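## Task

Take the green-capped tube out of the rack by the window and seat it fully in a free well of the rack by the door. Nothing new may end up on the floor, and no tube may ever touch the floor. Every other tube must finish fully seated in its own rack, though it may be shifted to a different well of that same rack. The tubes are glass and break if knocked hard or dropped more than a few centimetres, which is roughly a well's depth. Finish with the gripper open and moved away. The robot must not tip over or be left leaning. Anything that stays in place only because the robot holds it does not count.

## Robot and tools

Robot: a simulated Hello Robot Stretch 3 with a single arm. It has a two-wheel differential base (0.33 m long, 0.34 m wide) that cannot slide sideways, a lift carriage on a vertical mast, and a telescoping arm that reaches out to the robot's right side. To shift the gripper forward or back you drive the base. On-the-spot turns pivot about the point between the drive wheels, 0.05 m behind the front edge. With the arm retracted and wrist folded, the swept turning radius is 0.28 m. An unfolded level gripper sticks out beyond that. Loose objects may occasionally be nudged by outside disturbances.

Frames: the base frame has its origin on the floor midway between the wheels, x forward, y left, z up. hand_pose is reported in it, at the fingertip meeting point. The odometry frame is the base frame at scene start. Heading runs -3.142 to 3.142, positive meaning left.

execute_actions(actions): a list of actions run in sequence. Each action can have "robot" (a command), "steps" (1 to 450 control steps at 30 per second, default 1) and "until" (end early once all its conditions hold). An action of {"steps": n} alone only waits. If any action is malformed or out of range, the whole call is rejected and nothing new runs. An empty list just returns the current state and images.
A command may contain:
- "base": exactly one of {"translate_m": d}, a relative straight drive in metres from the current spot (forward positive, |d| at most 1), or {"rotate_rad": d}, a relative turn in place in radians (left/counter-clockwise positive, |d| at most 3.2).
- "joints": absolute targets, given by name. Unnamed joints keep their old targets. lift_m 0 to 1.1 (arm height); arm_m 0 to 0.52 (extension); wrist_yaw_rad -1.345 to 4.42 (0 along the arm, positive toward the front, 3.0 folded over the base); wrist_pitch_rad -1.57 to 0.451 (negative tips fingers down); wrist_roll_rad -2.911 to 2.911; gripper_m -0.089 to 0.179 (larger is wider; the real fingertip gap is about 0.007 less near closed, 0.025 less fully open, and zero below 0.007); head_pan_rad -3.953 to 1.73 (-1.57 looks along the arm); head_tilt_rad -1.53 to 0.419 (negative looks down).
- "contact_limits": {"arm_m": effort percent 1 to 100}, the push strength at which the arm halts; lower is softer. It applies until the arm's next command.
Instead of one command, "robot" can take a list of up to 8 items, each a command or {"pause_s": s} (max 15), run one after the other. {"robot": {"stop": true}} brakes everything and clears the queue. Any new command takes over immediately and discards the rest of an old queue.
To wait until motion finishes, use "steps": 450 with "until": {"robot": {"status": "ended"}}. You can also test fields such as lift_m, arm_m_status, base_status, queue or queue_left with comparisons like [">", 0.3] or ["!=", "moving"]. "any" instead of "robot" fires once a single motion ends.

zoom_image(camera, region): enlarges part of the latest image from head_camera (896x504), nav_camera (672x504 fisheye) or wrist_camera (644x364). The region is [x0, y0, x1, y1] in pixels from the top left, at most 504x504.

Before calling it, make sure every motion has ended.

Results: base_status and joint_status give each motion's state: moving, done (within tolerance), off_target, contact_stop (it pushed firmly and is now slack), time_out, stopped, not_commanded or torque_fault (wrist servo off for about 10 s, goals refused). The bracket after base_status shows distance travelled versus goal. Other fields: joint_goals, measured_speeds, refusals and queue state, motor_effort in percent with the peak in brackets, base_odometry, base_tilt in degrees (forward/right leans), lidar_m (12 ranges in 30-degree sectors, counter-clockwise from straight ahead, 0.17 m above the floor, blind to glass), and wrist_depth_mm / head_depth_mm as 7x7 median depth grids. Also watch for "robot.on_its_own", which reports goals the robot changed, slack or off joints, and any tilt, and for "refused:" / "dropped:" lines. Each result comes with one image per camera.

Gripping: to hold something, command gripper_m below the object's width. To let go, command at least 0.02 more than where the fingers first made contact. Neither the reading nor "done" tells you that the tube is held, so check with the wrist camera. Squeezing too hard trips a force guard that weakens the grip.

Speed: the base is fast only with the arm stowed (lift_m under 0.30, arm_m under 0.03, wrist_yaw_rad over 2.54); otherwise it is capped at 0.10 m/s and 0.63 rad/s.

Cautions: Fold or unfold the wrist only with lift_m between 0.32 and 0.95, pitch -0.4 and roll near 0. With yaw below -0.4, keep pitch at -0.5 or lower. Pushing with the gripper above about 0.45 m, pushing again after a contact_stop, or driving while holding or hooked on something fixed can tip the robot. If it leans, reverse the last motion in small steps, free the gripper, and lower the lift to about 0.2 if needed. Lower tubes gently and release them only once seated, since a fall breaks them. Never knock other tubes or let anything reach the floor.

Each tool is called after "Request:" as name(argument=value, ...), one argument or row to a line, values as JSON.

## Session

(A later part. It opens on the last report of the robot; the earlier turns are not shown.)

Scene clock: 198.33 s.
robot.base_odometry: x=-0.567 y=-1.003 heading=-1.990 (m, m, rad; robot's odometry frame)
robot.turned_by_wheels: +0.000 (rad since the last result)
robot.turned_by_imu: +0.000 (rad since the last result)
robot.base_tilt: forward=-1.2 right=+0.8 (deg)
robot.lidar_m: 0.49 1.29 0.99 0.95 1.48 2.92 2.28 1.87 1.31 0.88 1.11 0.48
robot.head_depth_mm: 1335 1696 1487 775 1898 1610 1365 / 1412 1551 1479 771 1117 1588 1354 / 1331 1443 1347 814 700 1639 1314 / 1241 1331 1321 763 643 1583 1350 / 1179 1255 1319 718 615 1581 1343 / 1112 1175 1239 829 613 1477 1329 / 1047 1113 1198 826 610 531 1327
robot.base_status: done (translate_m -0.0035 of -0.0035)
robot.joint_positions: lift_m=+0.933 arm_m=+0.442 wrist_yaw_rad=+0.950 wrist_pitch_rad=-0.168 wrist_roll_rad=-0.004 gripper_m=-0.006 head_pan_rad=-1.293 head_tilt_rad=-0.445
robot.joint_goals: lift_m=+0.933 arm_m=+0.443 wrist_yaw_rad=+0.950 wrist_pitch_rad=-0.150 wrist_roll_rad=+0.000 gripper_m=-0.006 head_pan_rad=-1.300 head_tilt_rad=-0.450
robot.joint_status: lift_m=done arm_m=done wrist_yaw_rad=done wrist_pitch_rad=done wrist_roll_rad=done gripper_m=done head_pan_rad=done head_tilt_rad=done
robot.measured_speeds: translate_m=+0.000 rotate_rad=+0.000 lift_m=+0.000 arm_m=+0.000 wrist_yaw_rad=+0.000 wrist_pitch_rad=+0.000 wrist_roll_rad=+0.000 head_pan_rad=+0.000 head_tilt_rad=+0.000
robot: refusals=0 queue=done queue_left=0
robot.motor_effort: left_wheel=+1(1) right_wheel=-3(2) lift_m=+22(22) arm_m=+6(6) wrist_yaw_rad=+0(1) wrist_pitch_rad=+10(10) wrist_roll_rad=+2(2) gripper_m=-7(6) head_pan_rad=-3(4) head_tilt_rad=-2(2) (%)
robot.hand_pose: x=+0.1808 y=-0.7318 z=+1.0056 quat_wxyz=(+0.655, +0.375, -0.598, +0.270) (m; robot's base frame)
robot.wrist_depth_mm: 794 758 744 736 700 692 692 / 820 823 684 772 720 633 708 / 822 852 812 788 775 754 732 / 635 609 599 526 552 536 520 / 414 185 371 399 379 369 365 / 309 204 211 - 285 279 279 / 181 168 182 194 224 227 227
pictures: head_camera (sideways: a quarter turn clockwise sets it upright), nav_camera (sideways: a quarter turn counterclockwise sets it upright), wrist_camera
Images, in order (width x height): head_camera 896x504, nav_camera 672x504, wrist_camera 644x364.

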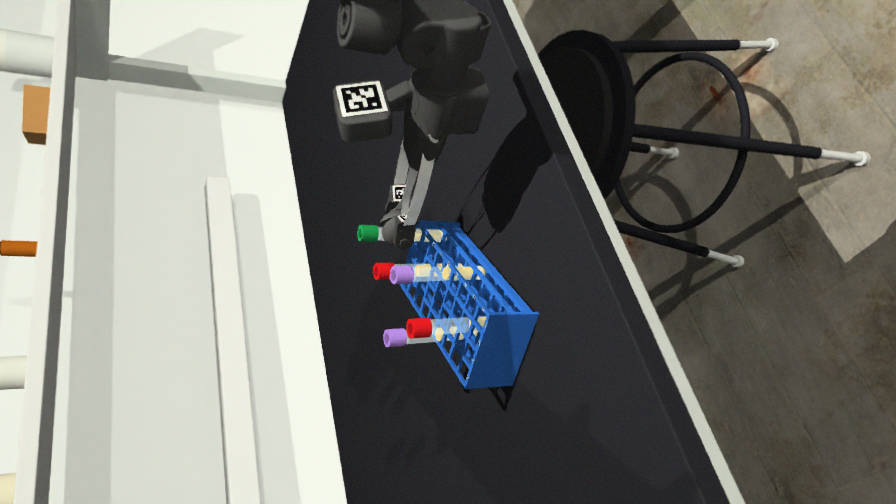

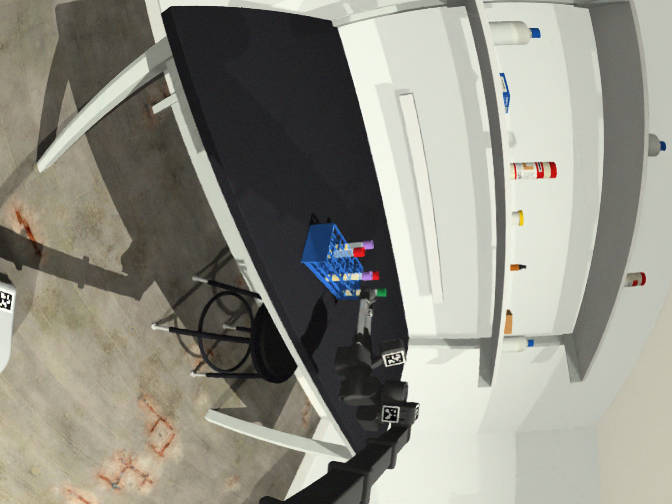

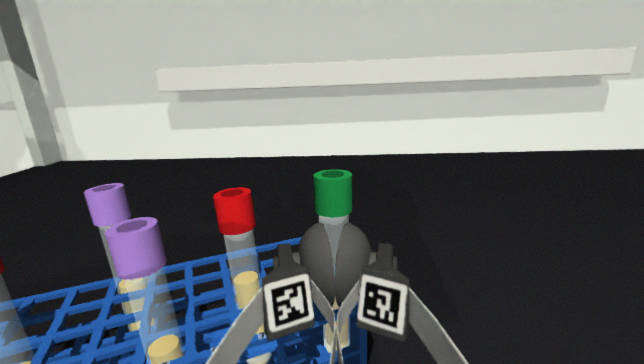

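Request:
execute_actions(
  actions=[
    {"robot":{"joints":{"lift_m":0.925}},"steps":450,"until":{"robot":{"status":"ended"}}},
  ],
)

Request:
zoom_image(
  camera="head_camera",
  region=[330, 190, 490, 300],
)

Scene clock: 199.87 s.
robot.base_odometry: x=-0.567 y=-1.003 heading=-1.990 (m, m, rad; robot's odometry frame)
robot.turned_by_wheels: +0.000 (rad since the last result)
robot.turned_by_imu: +0.000 (rad since the last result)
robot.base_tilt: forward=-1.2 right=+1.0 (deg)
robot.lidar_m: 0.49 1.29 1.00 0.95 1.49 2.92 2.29 1.87 1.31 0.88 1.11 0.48
robot.head_depth_mm: 1344 1724 1493 777 1890 1578 1350 / 1415 1554 1476 738 1121 1599 1360 / 1311 1439 1351 807 703 1639 1321 / 1229 1330 1326 763 646 1585 1347 / 1180 1259 1314 720 615 1586 1340 / 1107 1173 1249 833 613 1483 1349 / 1049 1113 1198 822 609 531 1337
robot.base_status: done (translate_m -0.0035 of -0.0035)
robot.joint_positions: lift_m=+0.925 arm_m=+0.442 wrist_yaw_rad=+0.950 wrist_pitch_rad=-0.168 wrist_roll_rad=-0.004 gripper_m=-0.006 head_pan_rad=-1.293 head_tilt_rad=-0.445
robot.joint_goals: lift_m=+0.925 arm_m=+0.443 wrist_yaw_rad=+0.950 wrist_pitch_rad=-0.150 wrist_roll_rad=+0.000 gripper_m=-0.006 head_pan_rad=-1.300 head_tilt_rad=-0.450
robot.joint_status: lift_m=done arm_m=done wrist_yaw_rad=done wrist_pitch_rad=done wrist_roll_rad=done gripper_m=done head_pan_rad=done head_tilt_rad=done
robot.measured_speeds: translate_m=+0.000 rotate_rad=+0.000 lift_m=+0.000 arm_m=+0.000 wrist_yaw_rad=+0.000 wrist_pitch_rad=+0.000 wrist_roll_rad=+0.000 head_pan_rad=+0.000 head_tilt_rad=+0.000
robot: refusals=0 queue=done queue_left=0
robot.motor_effort: left_wheel=+1(1) right_wheel=-2(3) lift_m=+22(22) arm_m=+6(6) wrist_yaw_rad=+0(0) wrist_pitch_rad=+10(10) wrist_roll_rad=+2(2) gripper_m=-6(6) head_pan_rad=-3(2) head_tilt_rad=-2(2) (%)
robot.hand_pose: x=+0.1808 y=-0.7317 z=+0.9976 quat_wxyz=(+0.655, +0.375, -0.598, +0.270) (m; robot's base frame)
robot.wrist_depth_mm: 771 736 747 738 709 696 671 / 838 796 777 758 659 739 711 / 852 830 825 802 775 765 714 / 621 583 553 496 532 511 499 / 393 135 357 377 359 354 346 / 279 202 186 - 271 268 263 / 167 159 186 184 213 217 216
pictures: head_camera (sideways: a quarter turn clockwise sets it upright), nav_camera (sideways: a quarter turn counterclockwise sets it upright), wrist_camera
Images, in order (width x height): head_camera 896x504, nav_camera 672x504, wrist_camera 644x364.

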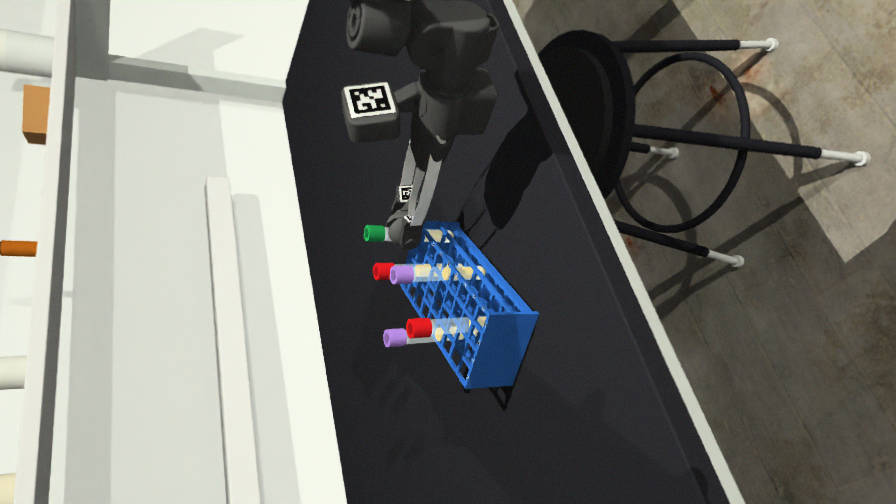

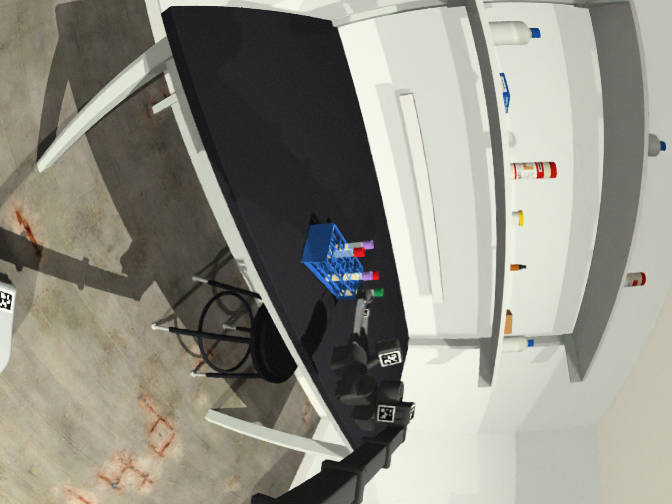

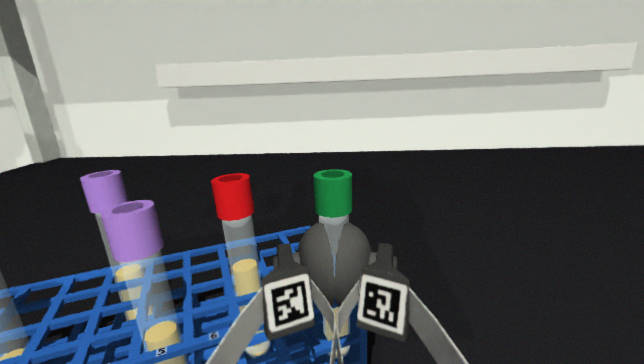

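Region (330, 190, 490, 300) of head_camera's 896x504 image, scaled by 3.150, with more detail than that image has; it fills the top 346 rows of this view, and the rest is white.

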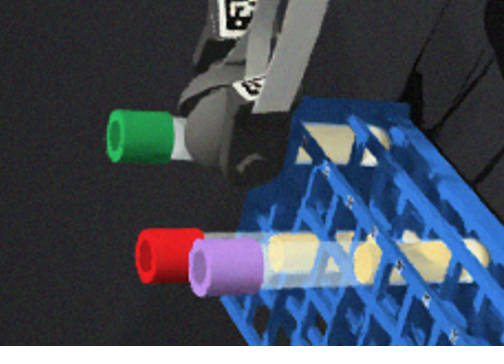

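Request:
execute_actions(
  actions=[
    {"robot":[{"joints":{"gripper_m":0.042}},{"joints":{"lift_m":1.01}}],"steps":450,"until":{"robot":{"status":"ended"}}},
  ],
)

Request:
zoom_image(
  camera="head_camera",
  region=[330, 190, 490, 300],
)

Scene clock: 204.83 s.
robot.base_odometry: x=-0.567 y=-1.003 heading=-1.990 (m, m, rad; robot's odometry frame)
robot.turned_by_wheels: +0.000 (rad since the last result)
robot.turned_by_imu: -0.001 (rad since the last result)
robot.base_tilt: forward=-1.2 right=+0.9 (deg)
robot.lidar_m: 0.49 1.29 0.99 0.95 1.48 2.93 2.27 1.87 1.31 0.88 1.11 0.48
robot.head_depth_mm: 1352 1706 1615 860 1882 1586 1373 / 1405 1549 - 832 1120 1591 1352 / 1315 1433 1471 849 699 1639 1329 / 1233 1329 1329 765 644 1594 1349 / 1176 1266 1322 718 612 1579 1350 / 1102 1178 1239 833 613 1502 1336 / 1057 1108 1198 827 612 530 1344
robot.base_status: done (translate_m -0.0035 of -0.0035)
robot.joint_positions: lift_m=+1.010 arm_m=+0.442 wrist_yaw_rad=+0.950 wrist_pitch_rad=-0.168 wrist_roll_rad=-0.004 gripper_m=+0.042 head_pan_rad=-1.293 head_tilt_rad=-0.445
robot.joint_goals: lift_m=+1.010 arm_m=+0.443 wrist_yaw_rad=+0.950 wrist_pitch_rad=-0.150 wrist_roll_rad=+0.000 gripper_m=+0.042 head_pan_rad=-1.300 head_tilt_rad=-0.450
robot.joint_status: lift_m=done arm_m=done wrist_yaw_rad=done wrist_pitch_rad=done wrist_roll_rad=done gripper_m=done head_pan_rad=done head_tilt_rad=done
robot.measured_speeds: translate_m=+0.000 rotate_rad=+0.000 lift_m=+0.000 arm_m=+0.000 wrist_yaw_rad=+0.000 wrist_pitch_rad=+0.000 wrist_roll_rad=+0.000 head_pan_rad=+0.000 head_tilt_rad=+0.000
robot: refusals=0 queue=done queue_left=0
robot.motor_effort: left_wheel=+1(1) right_wheel=-2(2) lift_m=+50(54) arm_m=+6(6) wrist_yaw_rad=+1(0) wrist_pitch_rad=+10(10) wrist_roll_rad=+2(2) gripper_m=+0(78) head_pan_rad=-3(3) head_tilt_rad=-2(2) (%)
robot.hand_pose: x=+0.1808 y=-0.7318 z=+1.0817 quat_wxyz=(+0.655, +0.375, -0.598, +0.270) (m; robot's base frame)
robot.wrist_depth_mm: 771 758 750 737 712 704 678 / 786 811 788 753 743 714 705 / 856 846 833 811 794 763 763 / 934 850 829 811 806 780 764 / 600 580 578 576 577 523 526 / 442 430 444 416 - 411 402 / 354 333 256 267 319 326 326
pictures: head_camera (sideways: a quarter turn clockwise sets it upright), nav_camera (sideways: a quarter turn counterclockwise sets it upright), wrist_camera
Images, in order (width x height): head_camera 896x504, nav_camera 672x504, wrist_camera 644x364.

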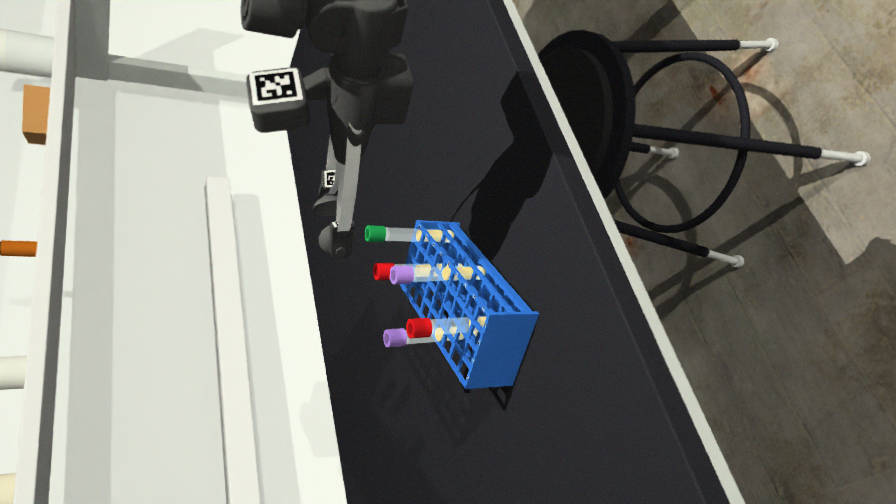

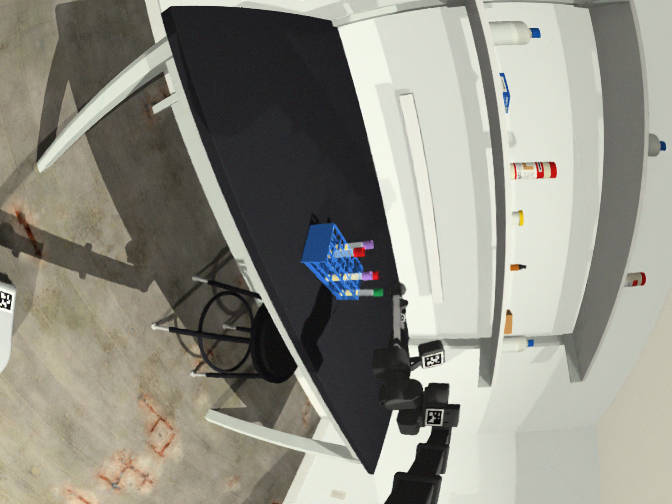

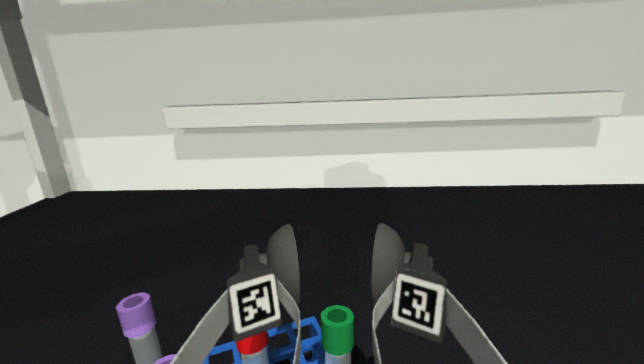

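Region (330, 190, 490, 300) of head_camera's 896x504 image, scaled by 3.150, with more detail than that image has; it fills the top 346 rows of this view, and the rest is white.

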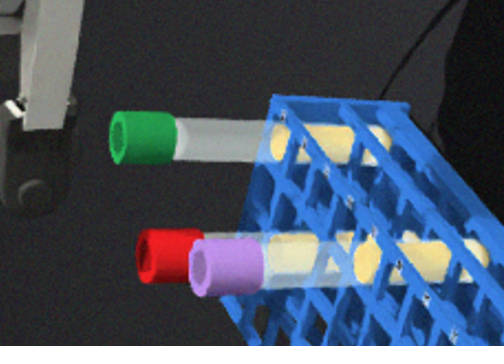

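Request:
execute_actions(
  actions=[
    {"robot":{"base":{"translate_m":-0.2},"joints":{"lift_m":1.05}},"steps":30},
    {"robot":{"joints":{"arm_m":0.02}},"steps":300,"until":{"robot":{"status":"ended"}}},
  ],
)

Scene clock: 211.77 s.
robot.base_odometry: x=-0.485 y=-0.820 heading=-1.990 (m, m, rad; robot's odometry frame)
robot.turned_by_wheels: +0.000 (rad since the last result)
robot.turned_by_imu: -0.001 (rad since the last result)
robot.base_tilt: forward=-1.3 right=+0.9 (deg)
robot.lidar_m: 0.67 1.43 1.02 1.08 1.77 2.74 2.13 1.74 1.73 0.91 0.91 0.72
robot.head_depth_mm: 1743 1938 1369 1750 2096 - - / 1521 1783 1357 1015 2210 - 1298 / 1447 1621 1406 - - - 1299 / 1366 1545 1329 - - - 1316 / 1313 1415 1309 888 1024 1568 1335 / 1245 1315 1302 812 1174 1617 1344 / 1192 1252 1292 772 710 1566 1333
robot.base_status: done (translate_m -0.2000 of -0.2000)
robot.joint_positions: lift_m=+1.050 arm_m=+0.020 wrist_yaw_rad=+0.950 wrist_pitch_rad=-0.168 wrist_roll_rad=-0.004 gripper_m=+0.042 head_pan_rad=-1.293 head_tilt_rad=-0.445
robot.joint_goals: lift_m=+1.050 arm_m=+0.020 wrist_yaw_rad=+0.950 wrist_pitch_rad=-0.150 wrist_roll_rad=+0.000 gripper_m=+0.042 head_pan_rad=-1.300 head_tilt_rad=-0.450
robot.joint_status: lift_m=done arm_m=done wrist_yaw_rad=done wrist_pitch_rad=done wrist_roll_rad=done gripper_m=done head_pan_rad=done head_tilt_rad=done
robot.measured_speeds: translate_m=+0.000 rotate_rad=+0.000 lift_m=+0.000 arm_m=+0.000 wrist_yaw_rad=+0.000 wrist_pitch_rad=+0.000 wrist_roll_rad=+0.000 head_pan_rad=+0.000 head_tilt_rad=+0.000
robot: refusals=0 queue=done queue_left=0
robot.motor_effort: left_wheel=+2(3) right_wheel=-2(6) lift_m=+50(48) arm_m=-4(5) wrist_yaw_rad=+0(0) wrist_pitch_rad=+10(10) wrist_roll_rad=+2(2) gripper_m=+1(0) head_pan_rad=-2(3) head_tilt_rad=-2(2) (%)
robot.hand_pose: x=+0.1808 y=-0.3100 z=+1.1217 quat_wxyz=(+0.655, +0.375, -0.598, +0.270) (m; robot's base frame)
robot.wrist_depth_mm: - - - - - - - / - - - - - - - / - - - - - - - / - - - 958 865 918 853 / - 673 661 624 593 615 607 / 535 508 520 480 - 479 466 / - - - - - 776 770
pictures: head_camera (sideways: a quarter turn clockwise sets it upright), nav_camera (sideways: a quarter turn counterclockwise sets it upright), wrist_camera
Images, in order (width x height): head_camera 896x504, nav_camera 672x504, wrist_camera 644x364.

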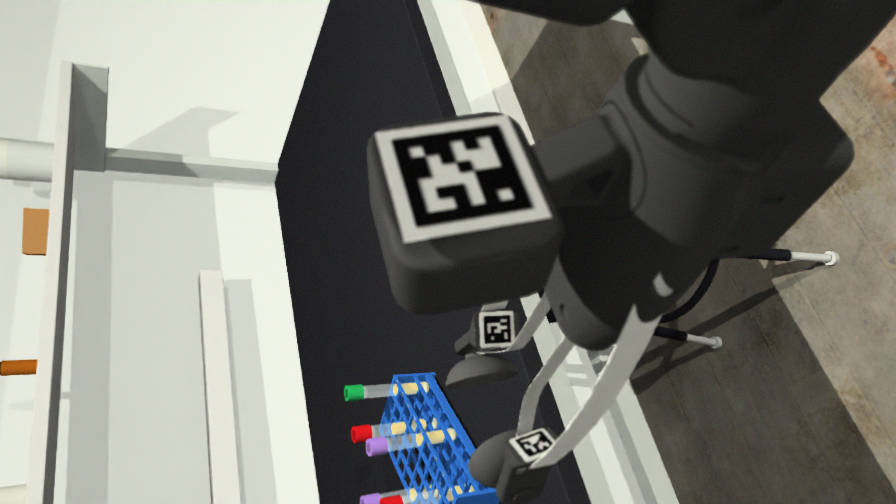

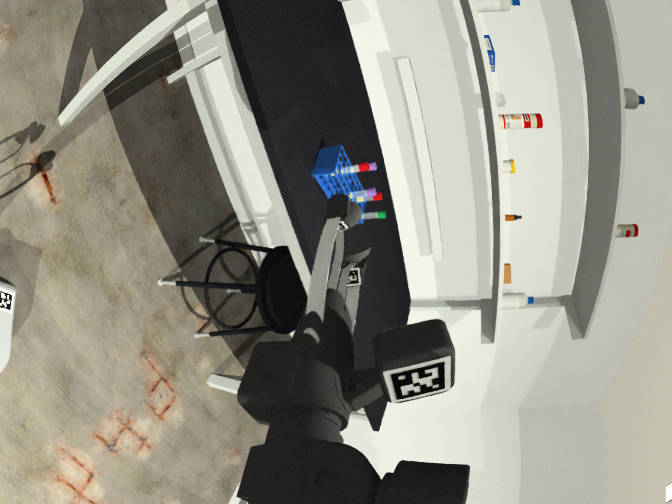

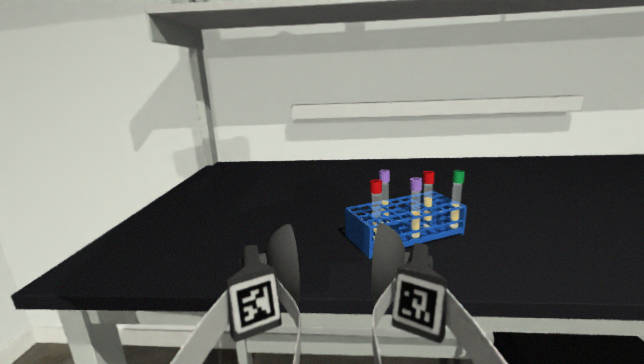

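Request:
zoom_image(
  camera="wrist_camera",
  region=[340, 160, 480, 260],
)

Region (340, 160, 480, 260) of wrist_camera's 644x364 image, scaled by 3.600; it fills the top 360 rows of this view, and the rest is white.

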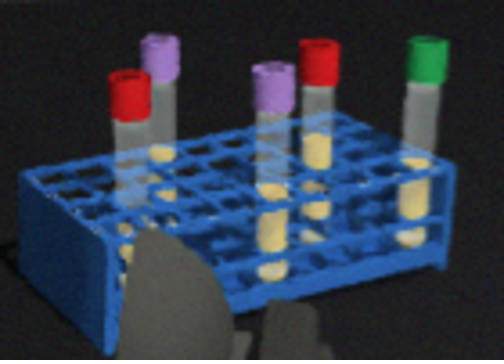

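The green tube is seated at the bottom of its well, and the other tubes in the window rack looked undisturbed when I last saw them.

Request:
finished_scene(
  scene=2,
)

The scene is finished: the task was done.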